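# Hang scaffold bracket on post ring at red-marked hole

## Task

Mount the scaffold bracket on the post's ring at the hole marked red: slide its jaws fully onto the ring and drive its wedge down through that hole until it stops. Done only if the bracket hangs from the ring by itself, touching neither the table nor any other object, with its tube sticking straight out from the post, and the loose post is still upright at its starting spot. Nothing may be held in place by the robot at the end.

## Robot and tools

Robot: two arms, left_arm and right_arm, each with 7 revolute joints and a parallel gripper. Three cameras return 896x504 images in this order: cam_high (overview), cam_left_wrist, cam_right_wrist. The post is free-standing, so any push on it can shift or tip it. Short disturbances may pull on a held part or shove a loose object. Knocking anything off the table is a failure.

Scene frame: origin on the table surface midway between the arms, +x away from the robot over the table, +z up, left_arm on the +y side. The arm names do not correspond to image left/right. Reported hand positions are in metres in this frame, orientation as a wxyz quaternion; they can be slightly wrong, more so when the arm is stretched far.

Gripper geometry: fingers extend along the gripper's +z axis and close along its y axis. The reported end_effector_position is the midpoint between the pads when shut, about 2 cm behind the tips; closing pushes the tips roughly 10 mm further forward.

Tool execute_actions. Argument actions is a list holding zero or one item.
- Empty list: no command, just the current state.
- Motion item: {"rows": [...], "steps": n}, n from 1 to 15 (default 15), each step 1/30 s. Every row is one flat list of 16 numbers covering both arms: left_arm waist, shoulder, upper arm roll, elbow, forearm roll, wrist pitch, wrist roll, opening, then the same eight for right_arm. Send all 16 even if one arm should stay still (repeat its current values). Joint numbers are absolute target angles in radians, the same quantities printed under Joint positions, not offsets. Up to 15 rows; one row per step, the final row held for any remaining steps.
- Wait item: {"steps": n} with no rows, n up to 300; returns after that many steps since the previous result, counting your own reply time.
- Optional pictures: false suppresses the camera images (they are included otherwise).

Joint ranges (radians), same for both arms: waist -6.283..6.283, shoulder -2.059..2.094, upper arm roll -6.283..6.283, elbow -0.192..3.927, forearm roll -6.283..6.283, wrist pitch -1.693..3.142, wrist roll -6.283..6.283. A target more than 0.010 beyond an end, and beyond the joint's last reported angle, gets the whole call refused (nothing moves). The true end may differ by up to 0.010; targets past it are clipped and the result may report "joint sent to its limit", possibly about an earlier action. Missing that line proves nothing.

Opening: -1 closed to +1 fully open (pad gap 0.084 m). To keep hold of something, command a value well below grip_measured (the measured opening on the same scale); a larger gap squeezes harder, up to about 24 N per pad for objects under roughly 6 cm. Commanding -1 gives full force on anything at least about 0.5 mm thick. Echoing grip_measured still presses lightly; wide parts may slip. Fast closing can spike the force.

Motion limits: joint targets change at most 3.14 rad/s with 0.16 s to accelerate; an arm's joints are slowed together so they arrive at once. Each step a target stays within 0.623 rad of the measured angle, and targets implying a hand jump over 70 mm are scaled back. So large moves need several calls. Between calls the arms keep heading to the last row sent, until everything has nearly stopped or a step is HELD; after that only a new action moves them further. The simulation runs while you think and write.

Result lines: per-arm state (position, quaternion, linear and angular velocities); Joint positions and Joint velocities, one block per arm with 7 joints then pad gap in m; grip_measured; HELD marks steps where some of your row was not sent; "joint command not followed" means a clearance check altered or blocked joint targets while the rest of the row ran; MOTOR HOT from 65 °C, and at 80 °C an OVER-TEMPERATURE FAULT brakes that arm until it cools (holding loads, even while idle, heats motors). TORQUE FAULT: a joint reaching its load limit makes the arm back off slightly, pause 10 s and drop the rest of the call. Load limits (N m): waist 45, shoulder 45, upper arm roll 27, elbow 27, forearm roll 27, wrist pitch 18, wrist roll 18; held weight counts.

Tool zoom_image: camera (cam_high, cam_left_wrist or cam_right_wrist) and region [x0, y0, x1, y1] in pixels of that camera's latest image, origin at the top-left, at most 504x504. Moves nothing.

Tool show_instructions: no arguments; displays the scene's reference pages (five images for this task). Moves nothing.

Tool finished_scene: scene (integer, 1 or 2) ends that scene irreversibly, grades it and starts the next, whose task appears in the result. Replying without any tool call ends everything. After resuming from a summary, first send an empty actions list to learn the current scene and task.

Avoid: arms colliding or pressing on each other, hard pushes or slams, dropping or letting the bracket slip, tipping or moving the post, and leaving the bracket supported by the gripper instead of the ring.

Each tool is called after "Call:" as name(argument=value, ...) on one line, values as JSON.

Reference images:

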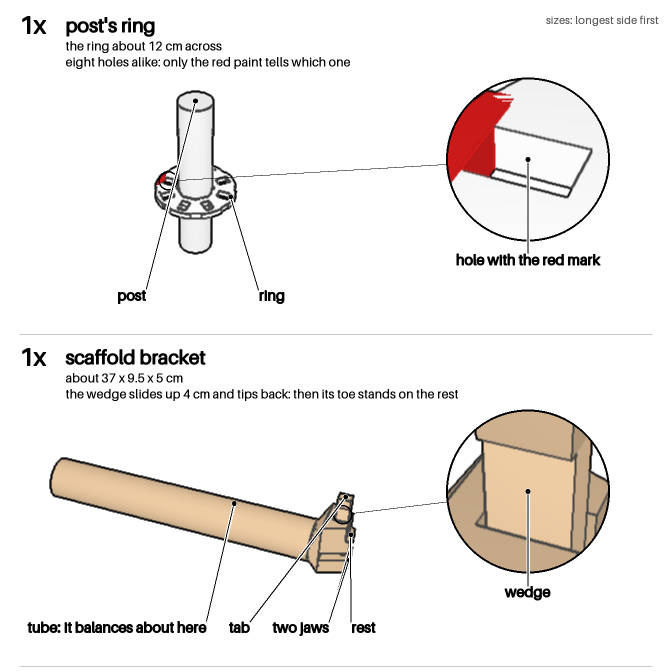

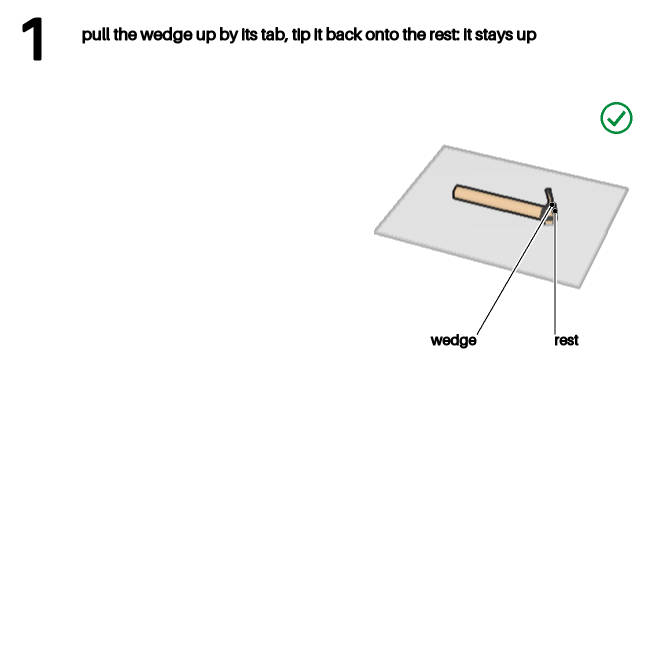

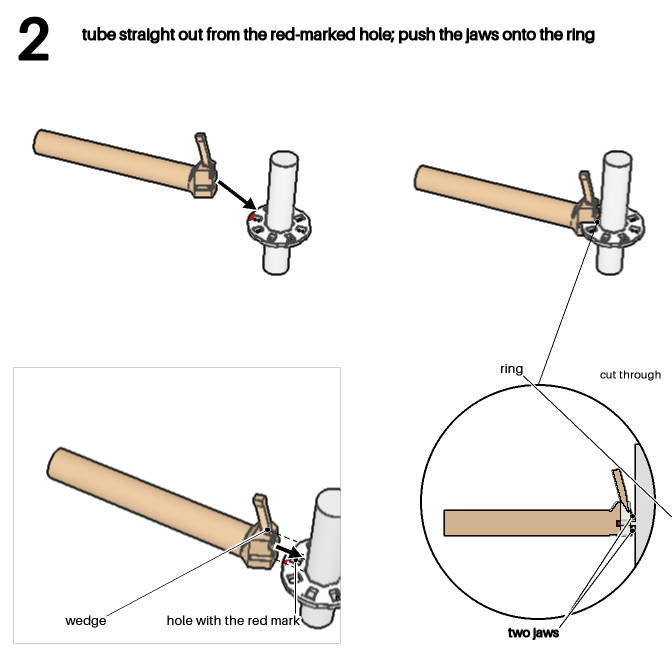

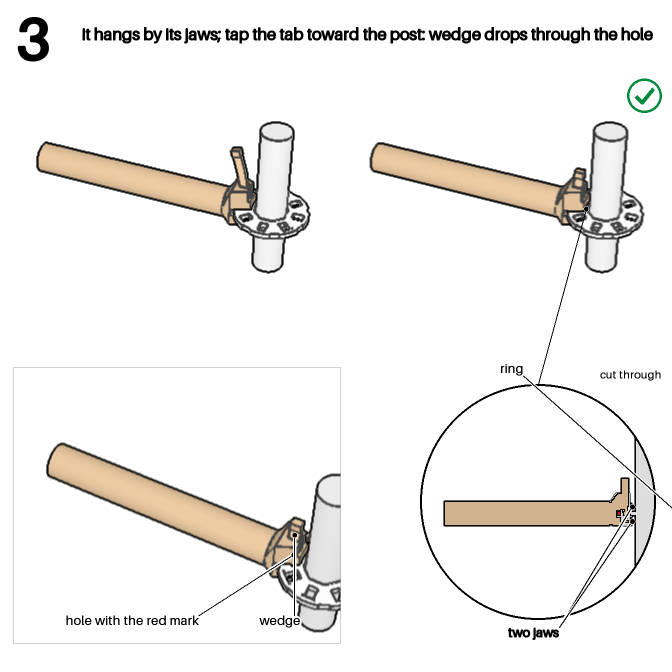

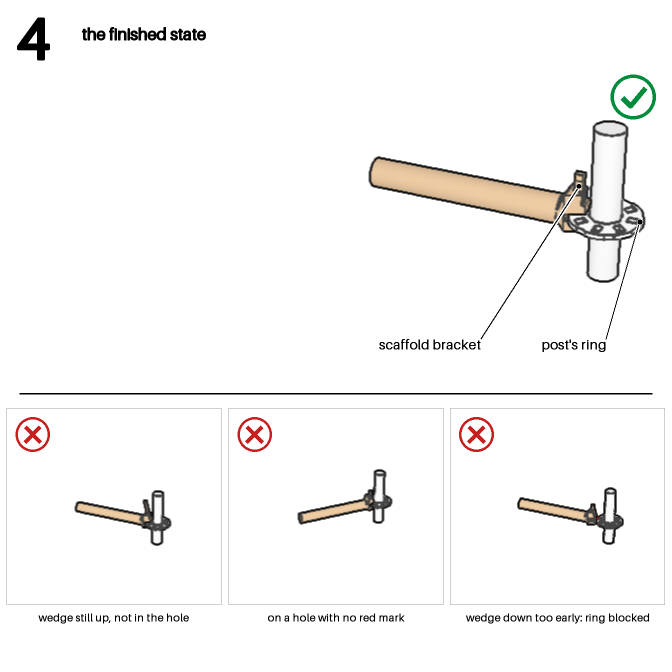

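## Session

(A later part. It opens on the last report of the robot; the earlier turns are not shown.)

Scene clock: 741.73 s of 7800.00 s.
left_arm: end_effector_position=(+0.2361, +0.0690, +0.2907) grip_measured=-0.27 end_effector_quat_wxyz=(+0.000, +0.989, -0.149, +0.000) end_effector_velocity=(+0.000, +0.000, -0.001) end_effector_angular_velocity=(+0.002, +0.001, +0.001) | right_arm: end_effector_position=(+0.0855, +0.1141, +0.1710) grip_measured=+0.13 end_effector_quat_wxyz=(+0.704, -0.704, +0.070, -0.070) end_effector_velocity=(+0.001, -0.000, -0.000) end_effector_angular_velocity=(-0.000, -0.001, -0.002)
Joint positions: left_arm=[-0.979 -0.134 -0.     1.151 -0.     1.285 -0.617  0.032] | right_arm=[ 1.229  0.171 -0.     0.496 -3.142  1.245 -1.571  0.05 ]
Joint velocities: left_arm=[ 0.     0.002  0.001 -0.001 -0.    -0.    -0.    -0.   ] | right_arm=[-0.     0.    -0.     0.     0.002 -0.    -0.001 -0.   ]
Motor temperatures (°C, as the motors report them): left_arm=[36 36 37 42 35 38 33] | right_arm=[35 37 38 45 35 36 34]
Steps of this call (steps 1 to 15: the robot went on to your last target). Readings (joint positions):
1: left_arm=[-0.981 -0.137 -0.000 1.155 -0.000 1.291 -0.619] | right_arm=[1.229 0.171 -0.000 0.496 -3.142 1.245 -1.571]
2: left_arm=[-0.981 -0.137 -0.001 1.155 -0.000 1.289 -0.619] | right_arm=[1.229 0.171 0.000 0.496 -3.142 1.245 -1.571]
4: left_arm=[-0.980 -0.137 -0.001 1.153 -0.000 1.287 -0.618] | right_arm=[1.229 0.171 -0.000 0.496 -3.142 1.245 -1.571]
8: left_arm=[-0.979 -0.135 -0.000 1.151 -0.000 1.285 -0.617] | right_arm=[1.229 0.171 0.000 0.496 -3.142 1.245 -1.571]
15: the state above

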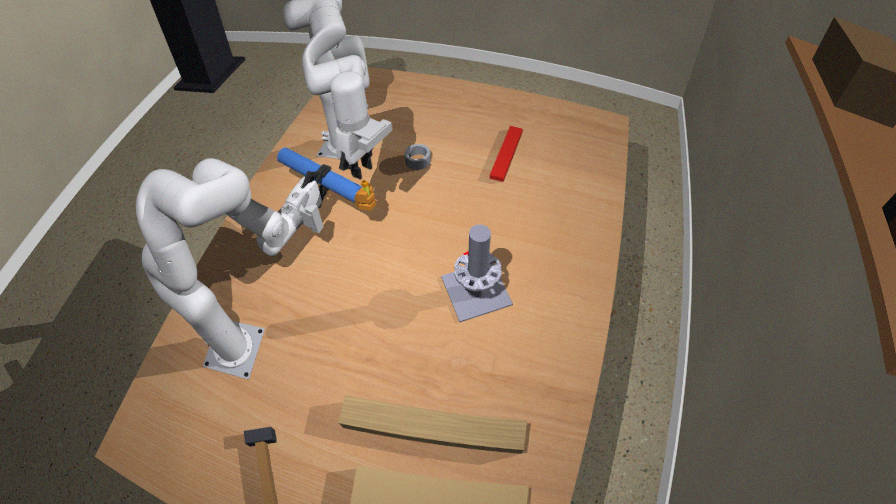

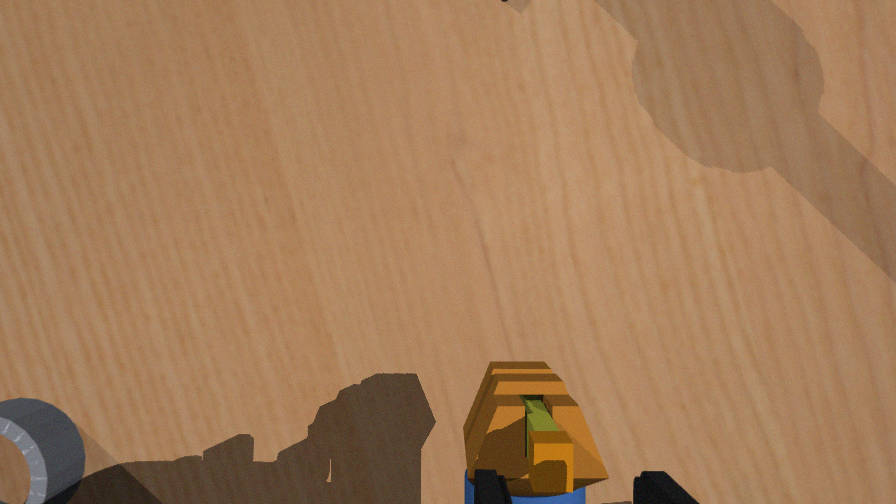

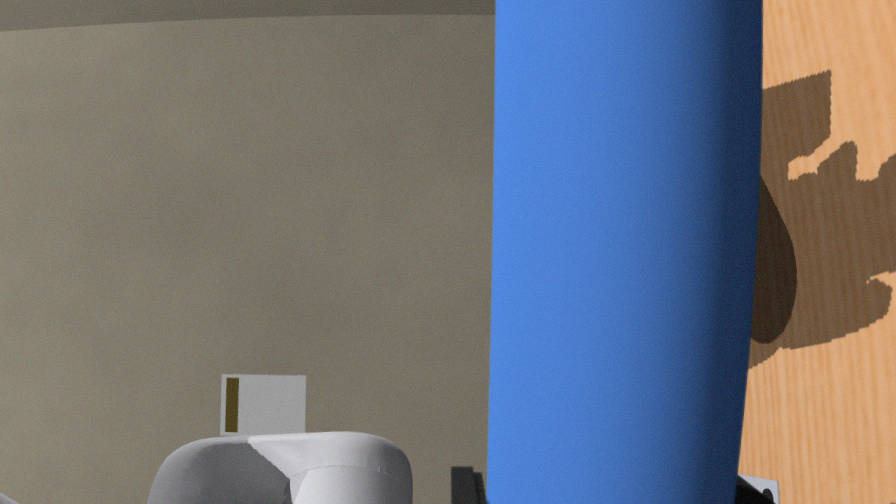

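Call:
execute_actions(actions=[{"rows": [[-0.982,-0.131,0,1.135,0,1.266,-0.62,-0.25, 1.2293,0.1711,0,0.4964,-3.1416,1.2455,-1.5708,-1],[-0.984,-0.126,0,1.115,0,1.241,-0.622,-0.25, 1.2293,0.1711,0,0.4964,-3.1416,1.2455,-1.5708,-1],[-0.9842,-0.121,0,1.095,0,1.216,-0.6222,-0.25, 1.2293,0.1711,0,0.4964,-3.1416,1.2455,-1.5708,-1],[-0.9842,-0.116,0,1.075,0,1.191,-0.6222,-0.25, 1.2293,0.1711,0,0.4964,-3.1416,1.2455,-1.5708,-1],[-0.9842,-0.111,0,1.056,0,1.167,-0.6222,-0.25, 1.2293,0.1711,0,0.4964,-3.1416,1.2455,-1.5708,-1],[-0.9842,-0.1057,0,1.0363,0,1.142,-0.6222,-0.25, 1.2293,0.1711,0,0.4964,-3.1416,1.2455,-1.5708,-1]], "steps": 15}], pictures=false)

Call:
execute_actions(actions=[{"steps": 10}])

Call:
zoom_image(camera="cam_high", region=[320, 140, 410, 220])

Scene clock: 778.50 s of 7800.00 s.
left_arm: end_effector_position=(+0.2357, +0.0660, +0.2420) grip_measured=-0.27 end_effector_quat_wxyz=(+0.000, +0.989, -0.148, +0.001) end_effector_velocity=(+0.001, -0.003, -0.003) end_effector_angular_velocity=(-0.014, -0.011, -0.003) | right_arm: end_effector_position=(+0.0855, +0.1141, +0.1710) grip_measured=+0.13 end_effector_quat_wxyz=(+0.704, -0.704, +0.070, -0.070) end_effector_velocity=(-0.000, -0.000, -0.000) end_effector_angular_velocity=(-0.000, +0.002, +0.001)
Joint positions: left_arm=[-0.984 -0.107  0.     1.039  0.     1.145 -0.622  0.032] | right_arm=[ 1.229  0.171 -0.     0.496 -3.142  1.246 -1.571  0.05 ]
Joint velocities: left_arm=[-0.001 -0.002 -0.002 -0.014  0.    -0.031 -0.    -0.   ] | right_arm=[ 0.001  0.001 -0.    -0.    -0.001  0.     0.002  0.   ]
Motor temperatures (°C, as the motors report them): left_arm=[36 36 37 43 35 38 33] | right_arm=[35 37 38 45 35 36 34]
Steps of this call (steps 1 to 15: the robot went on to your last target; steps 16 to 90: nothing new was sent; then 33.27 s passed at rest; steps 91 to 105: all 15 steps of this action). Readings (joint positions):
91: left_arm=[-0.979 -0.134 0.000 1.150 0.000 1.284 -0.617] | right_arm=[1.229 0.171 -0.000 0.496 -3.142 1.245 -1.571]
92: left_arm=[-0.979 -0.134 0.000 1.148 0.000 1.280 -0.618] | right_arm=[1.229 0.171 0.000 0.496 -3.142 1.245 -1.571]
94: left_arm=[-0.982 -0.131 0.000 1.131 0.000 1.257 -0.620] | right_arm=[1.229 0.171 0.000 0.496 -3.142 1.245 -1.571]
98: left_arm=[-0.984 -0.113 -0.000 1.065 -0.000 1.181 -0.622] | right_arm=[1.229 0.171 0.000 0.496 -3.142 1.245 -1.571]
105: the state above

Scene clock: 778.83 s of 7800.00 s.
left_arm: end_effector_position=(+0.2354, +0.0663, +0.2407) grip_measured=-0.27 end_effector_quat_wxyz=(+0.000, +0.989, -0.148, +0.000) end_effector_velocity=(+0.000, +0.000, -0.000) end_effector_angular_velocity=(+0.000, +0.000, -0.000) | right_arm: end_effector_position=(+0.0855, +0.1141, +0.1710) grip_measured=+0.13 end_effector_quat_wxyz=(+0.704, -0.704, +0.070, -0.070) end_effector_velocity=(+0.001, -0.000, -0.001) end_effector_angular_velocity=(-0.002, -0.001, -0.001)
Joint positions: left_arm=[-0.984 -0.106  0.     1.037  0.     1.142 -0.622  0.032] | right_arm=[ 1.229  0.171 -0.     0.496 -3.142  1.246 -1.571  0.05 ]
Joint velocities: left_arm=[ 0.001  0.001 -0.    -0.    -0.    -0.001  0.001 -0.   ] | right_arm=[-0.001  0.001 -0.001 -0.001 -0.002 -0.    -0.    -0.   ]
Motor temperatures (°C, as the motors report them): left_arm=[36 36 37 43 35 38 33] | right_arm=[35 37 38 45 35 36 34]
Steps of this call (steps 1 to 10: the robot went on to your last target). Readings (joint positions):
1: left_arm=[-0.984 -0.107 0.000 1.039 0.000 1.144 -0.622] | right_arm=[1.229 0.171 -0.000 0.496 -3.142 1.245 -1.571]
2: left_arm=[-0.984 -0.106 -0.000 1.038 0.000 1.143 -0.622] | right_arm=[1.229 0.171 0.000 0.496 -3.142 1.245 -1.571]
4: left_arm=[-0.984 -0.106 0.000 1.037 0.000 1.143 -0.622] | right_arm=[1.229 0.171 0.000 0.496 -3.142 1.245 -1.571]
8: left_arm=[-0.984 -0.106 0.000 1.037 0.000 1.142 -0.622] | right_arm=[1.229 0.171 -0.000 0.496 -3.142 1.245 -1.571]
10: the state above

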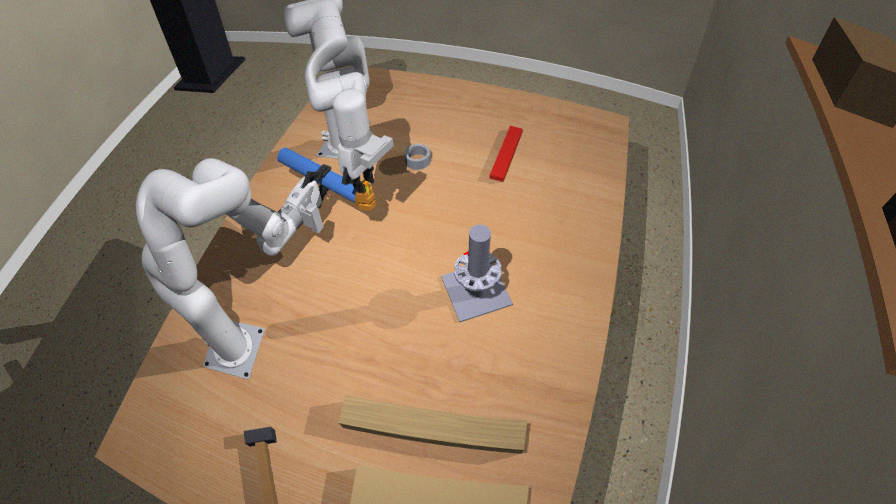

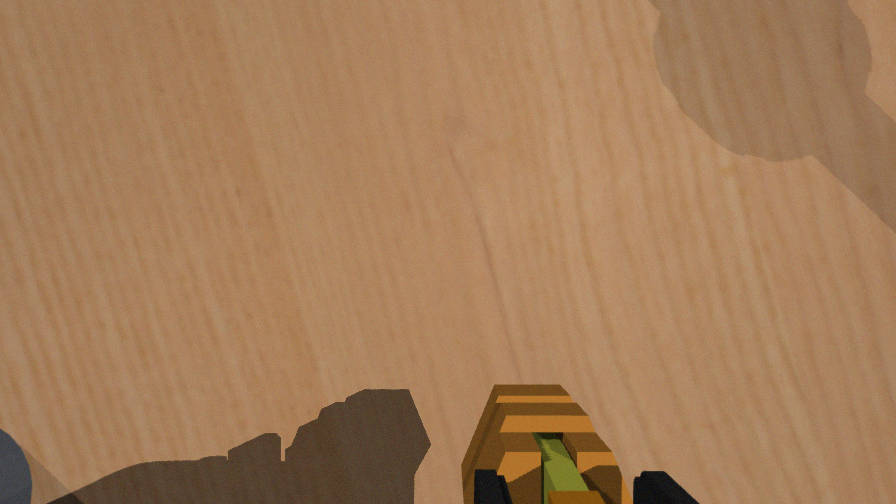

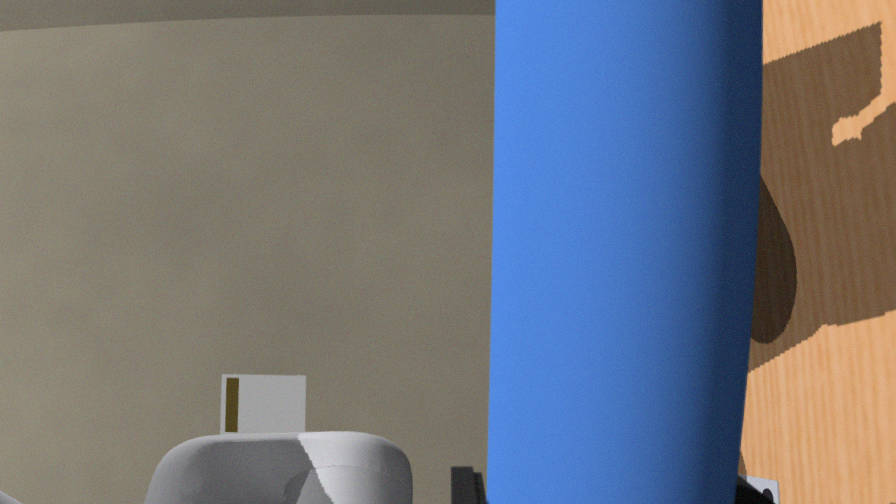

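Region (320, 140, 410, 220) of cam_high's 896x504 image, scaled by 5.600, with more detail than that image has.

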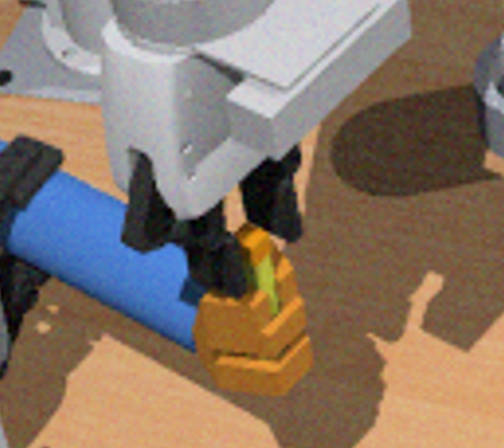

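Call:
execute_actions(actions=[])

Scene clock: 810.70 s of 7800.00 s.
left_arm: end_effector_position=(+0.2354, +0.0663, +0.2405) grip_measured=-0.27 end_effector_quat_wxyz=(-0.000, +0.989, -0.148, +0.000) end_effector_velocity=(+0.000, +0.000, +0.000) end_effector_angular_velocity=(-0.001, +0.000, +0.001) | right_arm: end_effector_position=(+0.0855, +0.1141, +0.1710) grip_measured=+0.13 end_effector_quat_wxyz=(+0.704, -0.704, +0.070, -0.070) end_effector_velocity=(+0.000, +0.000, +0.000) end_effector_angular_velocity=(+0.000, -0.001, -0.001)
Joint positions: left_arm=[-0.984 -0.106 -0.     1.036  0.     1.142 -0.622  0.032] | right_arm=[ 1.229  0.171 -0.     0.496 -3.142  1.245 -1.571  0.05 ]
Joint velocities: left_arm=[ 0.001  0.     0.     0.001 -0.     0.     0.    -0.   ] | right_arm=[ 0.     0.    -0.001  0.001  0.     0.    -0.001  0.   ]
Motor temperatures (°C, as the motors report them): left_arm=[36 36 37 43 35 38 33] | right_arm=[35 37 38 45 35 36 34]
Steps of this call (steps 1 to 15: the robot went on to your last target; steps 16 to 90: nothing new was sent; then 28.87 s passed at rest). Readings (joint positions):
1: left_arm=[-0.984 -0.106 0.000 1.036 0.000 1.142 -0.622] | right_arm=[1.229 0.171 0.000 0.496 -3.142 1.245 -1.571]
2: left_arm=[-0.984 -0.106 0.000 1.036 0.000 1.142 -0.622] | right_arm=[1.229 0.171 0.000 0.496 -3.142 1.246 -1.571]
4: left_arm=[-0.984 -0.106 0.000 1.036 0.000 1.142 -0.622] | right_arm=[1.229 0.171 -0.000 0.496 -3.142 1.246 -1.571]
8: left_arm=[-0.984 -0.106 0.000 1.036 0.000 1.142 -0.622] | right_arm=[1.229 0.171 0.000 0.496 -3.142 1.245 -1.571]
90: the state above
All arms were judged still, so your last target was given up. Only a new action makes them travel on or press farther. Fingers that are still opening or closing keep moving.

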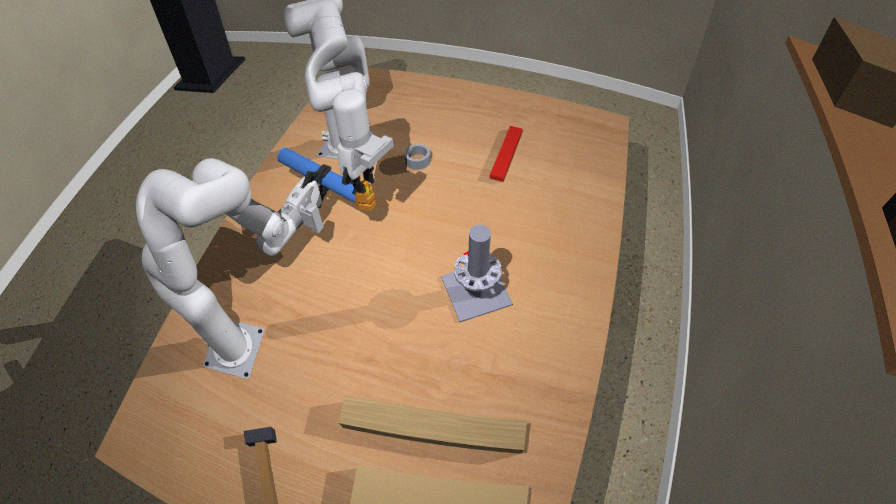

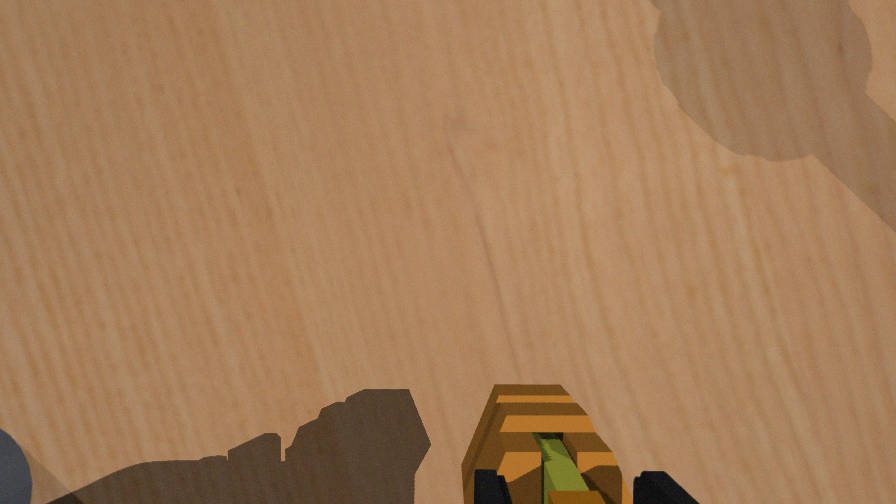

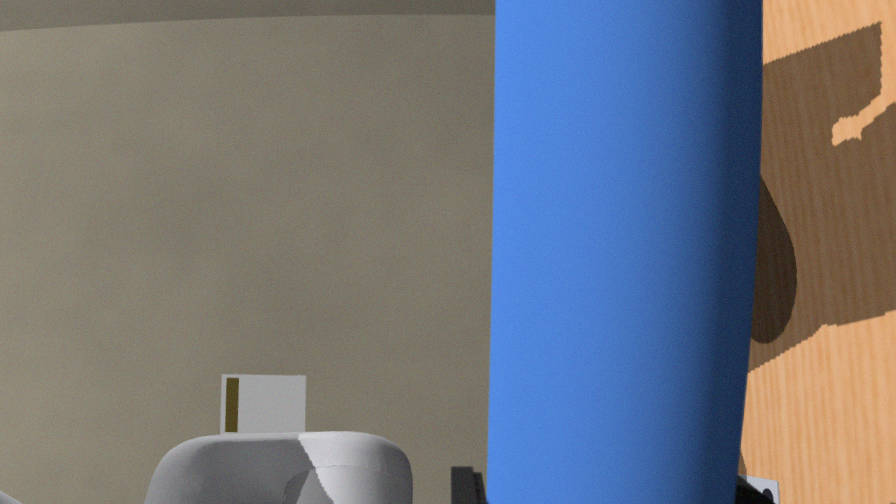

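Call:
execute_actions(actions=[{"rows": [[-0.9842,-0.1057,0,1.0363,0,1.142,-0.6222,-0.35,1.2293,0.1711,0,0.4964,-3.1416,1.2455,-1.5708,-1],[-0.9842,-0.1057,0,1.0363,0,1.142,-0.6222,-0.42,1.2293,0.1711,0,0.4964,-3.1416,1.2455,-1.5708,-1],[-0.9842,-0.1057,0,1.0363,0,1.142,-0.6222,-0.49,1.2293,0.1711,0,0.4964,-3.1416,1.2455,-1.5708,-1],[-0.9842,-0.1057,0,1.0363,0,1.142,-0.6222,-0.55,1.2293,0.1711,0,0.4964,-3.1416,1.2455,-1.5708,-1],[-0.9842,-0.1057,0,1.0363,0,1.142,-0.6222,-0.6,1.2293,0.1711,0,0.4964,-3.1416,1.2455,-1.5708,-1],[-0.9842,-0.1057,0,1.0363,0,1.142,-0.6222,-0.65,1.2293,0.1711,0,0.4964,-3.1416,1.2455,-1.5708,-1],[-0.9842,-0.1057,0,1.0363,0,1.142,-0.6222,-0.7,1.2293,0.1711,0,0.4964,-3.1416,1.2455,-1.5708,-1],[-0.9842,-0.1057,0,1.0363,0,1.142,-0.6222,-0.75,1.2293,0.1711,0,0.4964,-3.1416,1.2455,-1.5708,-1],[-0.9842,-0.1057,0,1.0363,0,1.142,-0.6222,-0.8,1.2293,0.1711,0,0.4964,-3.1416,1.2455,-1.5708,-1],[-0.9842,-0.1057,0,1.0363,0,1.142,-0.6222,-0.85,1.2293,0.1711,0,0.4964,-3.1416,1.2455,-1.5708,-1]], "steps": 15}])

Scene clock: 830.17 s of 7800.00 s.
left_arm: end_effector_position=(+0.2354, +0.0662, +0.2406) grip_measured=-0.74 end_effector_quat_wxyz=(+0.000, +0.989, -0.148, +0.000) end_effector_velocity=(-0.000, +0.001, -0.001) end_effector_angular_velocity=(+0.002, +0.001, -0.001) | right_arm: end_effector_position=(+0.0855, +0.1142, +0.1711) grip_measured=+0.13 end_effector_quat_wxyz=(+0.704, -0.704, +0.070, -0.070) end_effector_velocity=(-0.000, -0.000, -0.001) end_effector_angular_velocity=(-0.002, -0.001, +0.000)
Joint positions: left_arm=[-0.984 -0.106 -0.     1.036 -0.     1.142 -0.622  0.012] | right_arm=[ 1.229  0.171 -0.     0.497 -3.142  1.246 -1.571  0.05 ]
Joint velocities: left_arm=[-0.     0.     0.001 -0.002  0.     0.     0.001  0.   ] | right_arm=[ 0.001  0.001 -0.    -0.     0.    -0.    -0.002 -0.   ]
Motor temperatures (°C, as the motors report them): left_arm=[36 36 37 43 35 38 33] | right_arm=[35 37 38 45 35 36 34]
Steps of this call (steps 1 to 90: nothing new was sent; then 15.97 s passed at rest; steps 91 to 105: all 15 steps of this action). Readings (joint positions):
91: left_arm=[-0.984 -0.106 0.000 1.036 -0.000 1.142 -0.622] | right_arm=[1.229 0.171 0.000 0.496 -3.142 1.245 -1.571]
92: left_arm=[-0.984 -0.106 0.000 1.036 0.000 1.142 -0.622] | right_arm=[1.229 0.171 0.000 0.496 -3.142 1.245 -1.571]
94: left_arm=[-0.984 -0.106 -0.000 1.036 0.000 1.142 -0.622] | right_arm=[1.229 0.171 0.000 0.496 -3.142 1.245 -1.571]
98: left_arm=[-0.984 -0.106 -0.000 1.036 -0.000 1.142 -0.622] | right_arm=[1.229 0.171 -0.000 0.496 -3.142 1.245 -1.571]
105: the state above

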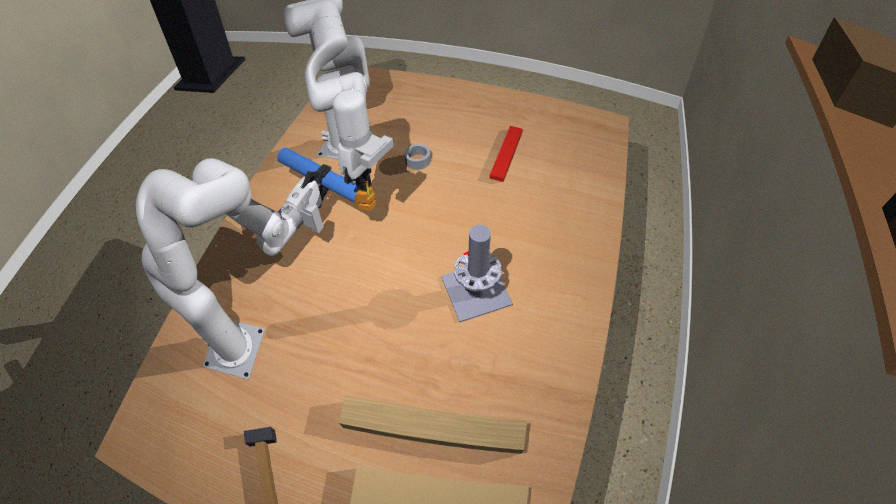

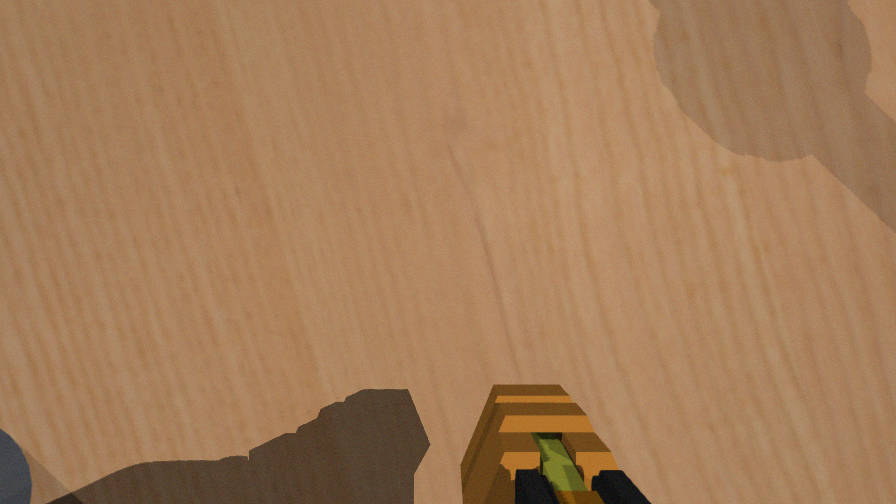

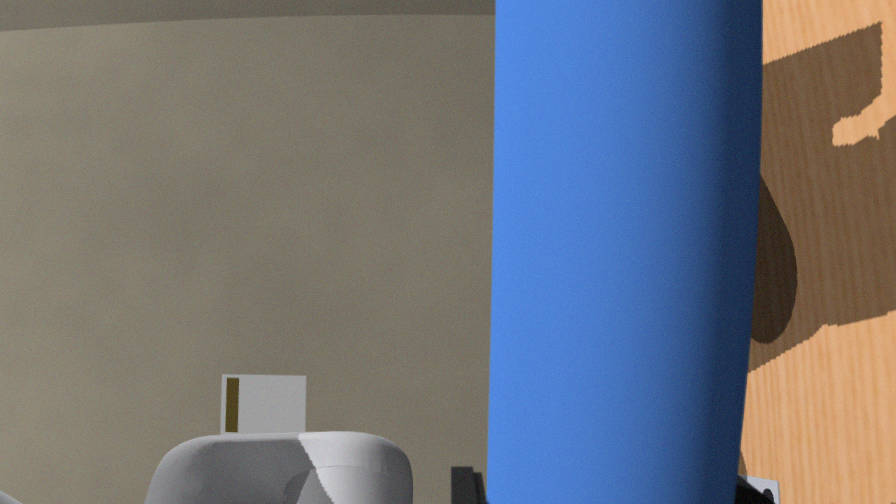

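Call:
execute_actions(actions=[{"rows": [[-0.9842,-0.1064,0,1.0394,0,1.1458,-0.6222,-0.95,1.2293,0.1711,0,0.4964,-3.1416,1.2455,-1.5708,-1],[-0.9842,-0.1070,0,1.0426,0,1.1496,-0.6222,-0.95,1.2293,0.1711,0,0.4964,-3.1416,1.2455,-1.5708,-1],[-0.9842,-0.1077,0,1.0457,0,1.1534,-0.6222,-0.95,1.2293,0.1711,0,0.4964,-3.1416,1.2455,-1.5708,-1],[-0.9842,-0.1084,0,1.0488,0,1.1572,-0.6222,-0.95,1.2293,0.1711,0,0.4964,-3.1416,1.2455,-1.5708,-1],[-0.9842,-0.1091,0,1.0520,0,1.1611,-0.6222,-0.95,1.2293,0.1711,0,0.4964,-3.1416,1.2455,-1.5708,-1],[-0.9842,-0.1097,0,1.0551,0,1.1648,-0.6222,-0.95,1.2293,0.1711,0,0.4964,-3.1416,1.2455,-1.5708,-1],[-0.9842,-0.1104,0,1.0583,0,1.1687,-0.6222,-0.95,1.2293,0.1711,0,0.4964,-3.1416,1.2455,-1.5708,-1],[-0.9842,-0.1111,0,1.0614,0,1.1725,-0.6222,-0.95,1.2293,0.1711,0,0.4964,-3.1416,1.2455,-1.5708,-1],[-0.9842,-0.1117,0,1.0645,0,1.1762,-0.6222,-0.95,1.2293,0.1711,0,0.4964,-3.1416,1.2455,-1.5708,-1],[-0.9842,-0.1124,0,1.0677,0,1.1801,-0.6222,-0.95,1.2293,0.1711,0,0.4964,-3.1416,1.2455,-1.5708,-1],[-0.9842,-0.1131,0,1.0708,0,1.1839,-0.6222,-0.95,1.2293,0.1711,0,0.4964,-3.1416,1.2455,-1.5708,-1],[-0.9842,-0.1137,0,1.0739,0,1.1876,-0.6222,-0.95,1.2293,0.1711,0,0.4964,-3.1416,1.2455,-1.5708,-1],[-0.9842,-0.1144,0,1.0771,0,1.1915,-0.6222,-0.95,1.2293,0.1711,0,0.4964,-3.1416,1.2455,-1.5708,-1],[-0.9842,-0.1151,0,1.0802,0,1.1953,-0.6222,-0.95,1.2293,0.1711,0,0.4964,-3.1416,1.2455,-1.5708,-1],[-0.9842,-0.1160,0,1.0834,0,1.1994,-0.6222,-0.95,1.2293,0.1711,0,0.4964,-3.1416,1.2455,-1.5708,-1]], "steps": 15}])

Scene clock: 868.40 s of 7800.00 s.
left_arm: end_effector_position=(+0.2357, +0.0659, +0.2562) grip_measured=-0.74 end_effector_quat_wxyz=(-0.000, +0.989, -0.148, -0.000) end_effector_velocity=(+0.000, -0.000, +0.040) end_effector_angular_velocity=(+0.000, -0.000, +0.001) | right_arm: end_effector_position=(+0.0856, +0.1141, +0.1710) grip_measured=+0.13 end_effector_quat_wxyz=(+0.704, -0.704, +0.070, -0.070) end_effector_velocity=(-0.001, +0.000, +0.000) end_effector_angular_velocity=(+0.001, -0.000, +0.002)
Joint positions: left_arm=[-0.984 -0.114  0.     1.073  0.     1.187 -0.622  0.012] | right_arm=[ 1.229  0.171 -0.     0.496 -3.142  1.246 -1.571  0.05 ]
Joint velocities: left_arm=[ 0.    -0.02   0.     0.093  0.     0.114 -0.    -0.   ] | right_arm=[ 0.001 -0.001  0.     0.    -0.001 -0.     0.    -0.   ]
Motor temperatures (°C, as the motors report them): left_arm=[36 36 37 43 35 38 33] | right_arm=[35 37 38 45 35 36 34]
Steps of this call (steps 1 to 15: the robot went on to your last target; steps 16 to 120: nothing new was sent; then 33.73 s passed at rest; steps 121 to 135: all 15 steps of this action). Readings (joint positions):
121: left_arm=[-0.984 -0.106 -0.000 1.036 0.000 1.142 -0.622] | right_arm=[1.229 0.171 -0.000 0.496 -3.142 1.245 -1.571]
122: left_arm=[-0.984 -0.106 0.000 1.037 0.000 1.143 -0.622] | right_arm=[1.229 0.171 0.000 0.496 -3.142 1.246 -1.571]
124: left_arm=[-0.984 -0.106 0.000 1.040 0.000 1.148 -0.622] | right_arm=[1.229 0.171 0.000 0.497 -3.142 1.246 -1.571]
128: left_arm=[-0.984 -0.109 0.000 1.052 0.000 1.161 -0.622] | right_arm=[1.229 0.171 -0.000 0.497 -3.142 1.246 -1.571]
135: the state above

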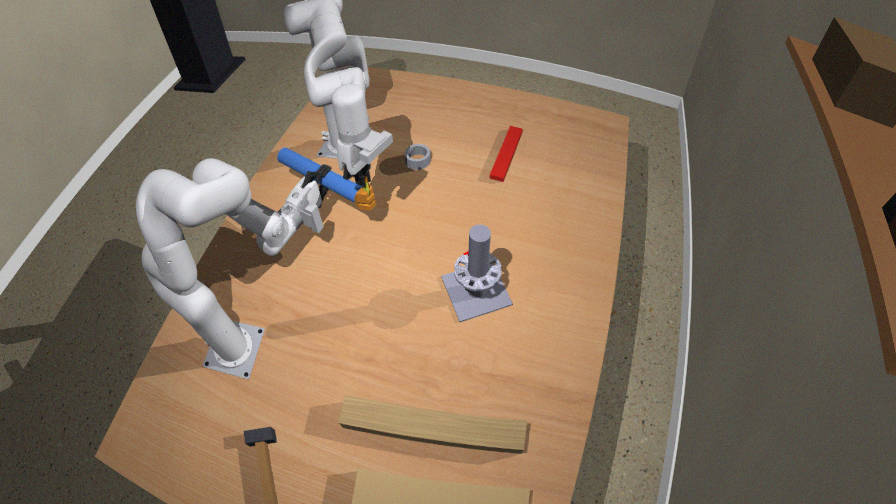

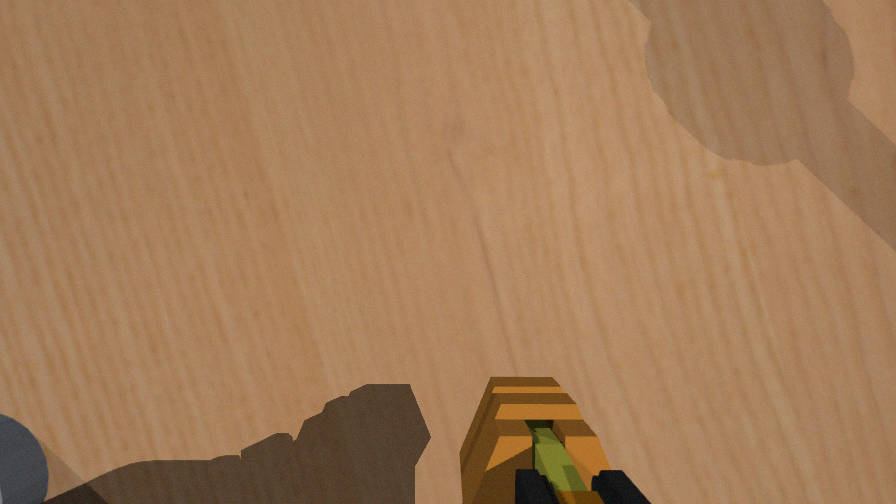

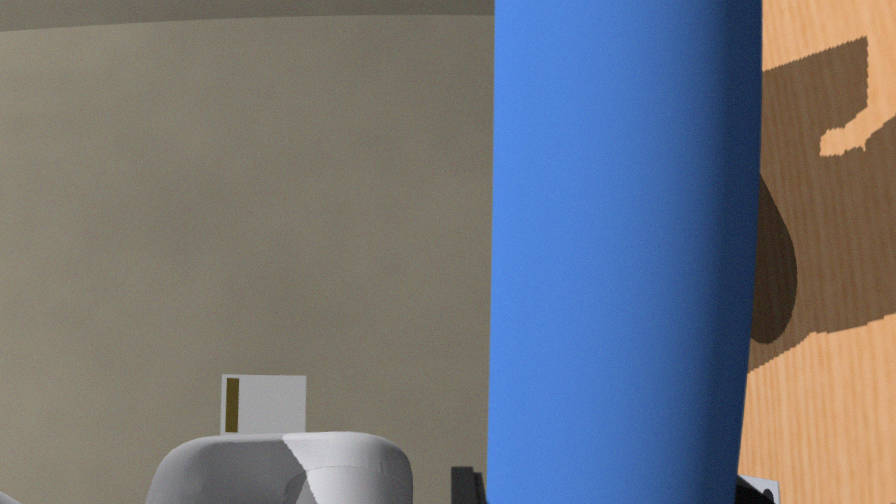

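The wedge is coming up. Continue to 40 mm.

Call:
execute_actions(actions=[{"rows": [[-0.9842,-0.1170,0,1.0881,0,1.2051,-0.6222,-0.95,1.2293,0.1711,0,0.4964,-3.1416,1.2455,-1.5708,-1],[-0.9842,-0.1180,0,1.0928,0,1.2108,-0.6222,-0.95,1.2293,0.1711,0,0.4964,-3.1416,1.2455,-1.5708,-1],[-0.9842,-0.1190,0,1.0975,0,1.2165,-0.6222,-0.95,1.2293,0.1711,0,0.4964,-3.1416,1.2455,-1.5708,-1],[-0.9842,-0.1200,0,1.1022,0,1.2222,-0.6222,-0.95,1.2293,0.1711,0,0.4964,-3.1416,1.2455,-1.5708,-1],[-0.9842,-0.1210,0,1.1069,0,1.2279,-0.6222,-0.95,1.2293,0.1711,0,0.4964,-3.1416,1.2455,-1.5708,-1],[-0.9842,-0.1220,0,1.1116,0,1.2336,-0.6222,-0.95,1.2293,0.1711,0,0.4964,-3.1416,1.2455,-1.5708,-1],[-0.9842,-0.1229,0,1.1163,0,1.2392,-0.6222,-0.95,1.2293,0.1711,0,0.4964,-3.1416,1.2455,-1.5708,-1],[-0.9842,-0.1239,0,1.1210,0,1.2449,-0.6222,-0.95,1.2293,0.1711,0,0.4964,-3.1416,1.2455,-1.5708,-1],[-0.9842,-0.1249,0,1.1257,0,1.2506,-0.6222,-0.95,1.2293,0.1711,0,0.4964,-3.1416,1.2455,-1.5708,-1],[-0.9842,-0.1258,0,1.1304,0,1.2562,-0.6222,-0.95,1.2293,0.1711,0,0.4964,-3.1416,1.2455,-1.5708,-1]], "steps": 15}])

Scene clock: 881.33 s of 7800.00 s.
left_arm: end_effector_position=(+0.2355, +0.0662, +0.2800) grip_measured=-0.74 end_effector_quat_wxyz=(+0.000, +0.989, -0.148, +0.000) end_effector_velocity=(-0.002, +0.003, +0.003) end_effector_angular_velocity=(+0.013, +0.009, +0.001) | right_arm: end_effector_position=(+0.0855, +0.1141, +0.1710) grip_measured=+0.13 end_effector_quat_wxyz=(+0.704, -0.704, +0.070, -0.070) end_effector_velocity=(-0.001, +0.000, +0.000) end_effector_angular_velocity=(+0.000, -0.002, +0.002)
Joint positions: left_arm=[-0.984 -0.126  0.     1.129  0.     1.254 -0.622  0.012] | right_arm=[ 1.229  0.171 -0.     0.496 -3.142  1.245 -1.571  0.05 ]
Joint velocities: left_arm=[-0.     0.001  0.001  0.014  0.     0.029 -0.001  0.   ] | right_arm=[-0.001  0.     0.002  0.001 -0.001  0.    -0.002 -0.   ]
Motor temperatures (°C, as the motors report them): left_arm=[36 36 37 43 35 38 33] | right_arm=[35 37 38 45 35 36 34]
Steps of this call (steps 1 to 30: the robot went on to your last target; steps 31 to 90: nothing new was sent; then 9.43 s passed at rest; steps 91 to 105: all 15 steps of this action). Readings (joint positions):
91: left_arm=[-0.984 -0.116 -0.000 1.083 -0.000 1.200 -0.622] | right_arm=[1.229 0.171 -0.000 0.496 -3.142 1.245 -1.571]
92: left_arm=[-0.984 -0.116 -0.000 1.084 -0.000 1.201 -0.622] | right_arm=[1.229 0.171 0.000 0.496 -3.142 1.246 -1.571]
94: left_arm=[-0.984 -0.117 0.000 1.090 0.000 1.208 -0.622] | right_arm=[1.229 0.171 0.000 0.496 -3.142 1.246 -1.571]
98: left_arm=[-0.984 -0.121 0.000 1.107 0.000 1.228 -0.622] | right_arm=[1.229 0.171 -0.000 0.496 -3.142 1.245 -1.571]
105: the state above

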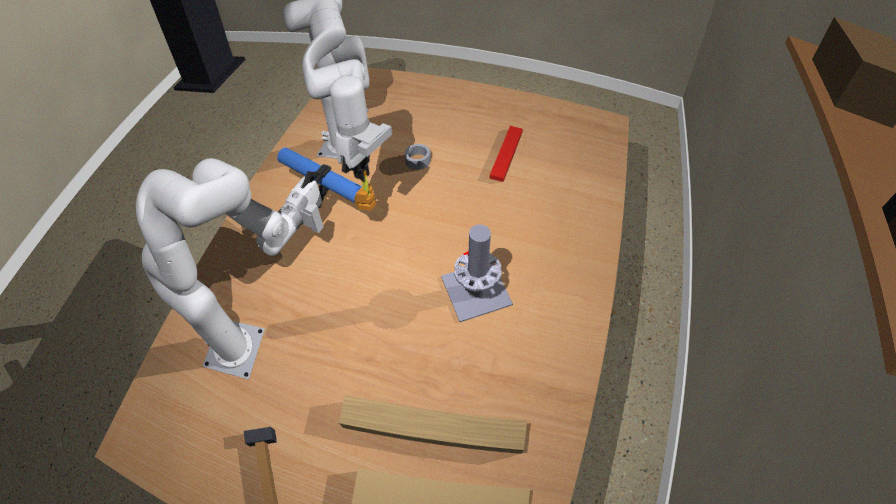

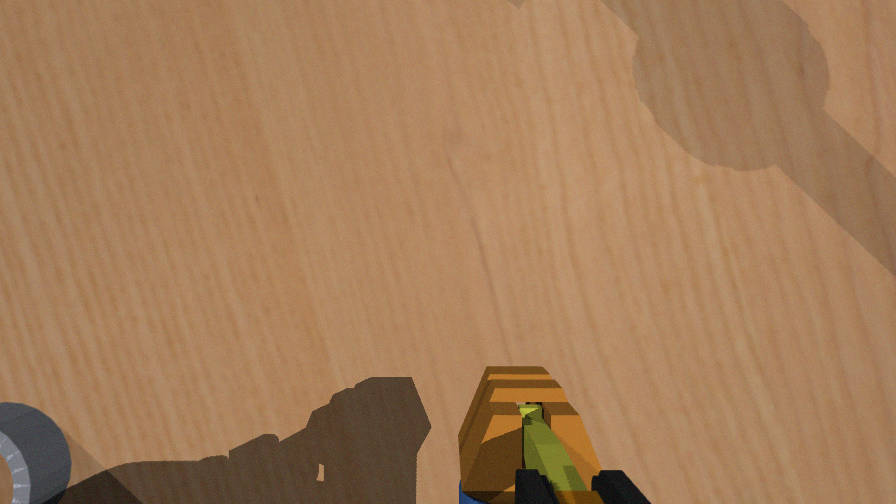

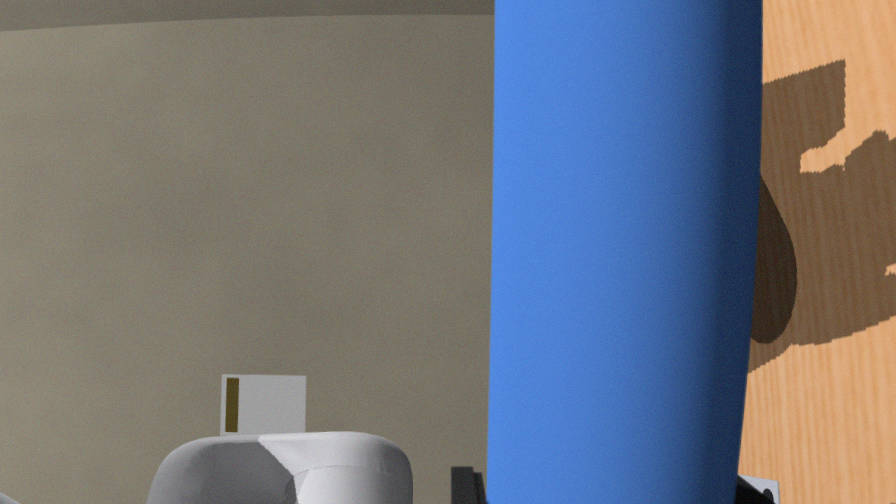

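Call:
zoom_image(camera="cam_left_wrist", region=[440, 354, 680, 504])

Region (440, 354, 680, 504) of cam_left_wrist's 896x504 image, scaled by 2.100, with more detail than that image has; it fills the top 315 rows of this view, and the rest is white.

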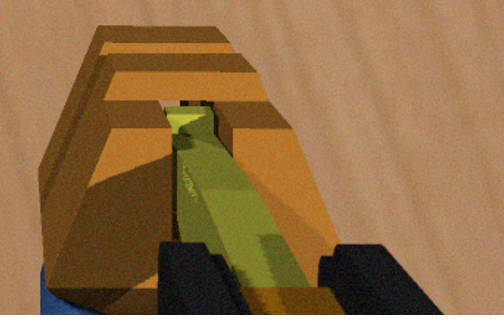

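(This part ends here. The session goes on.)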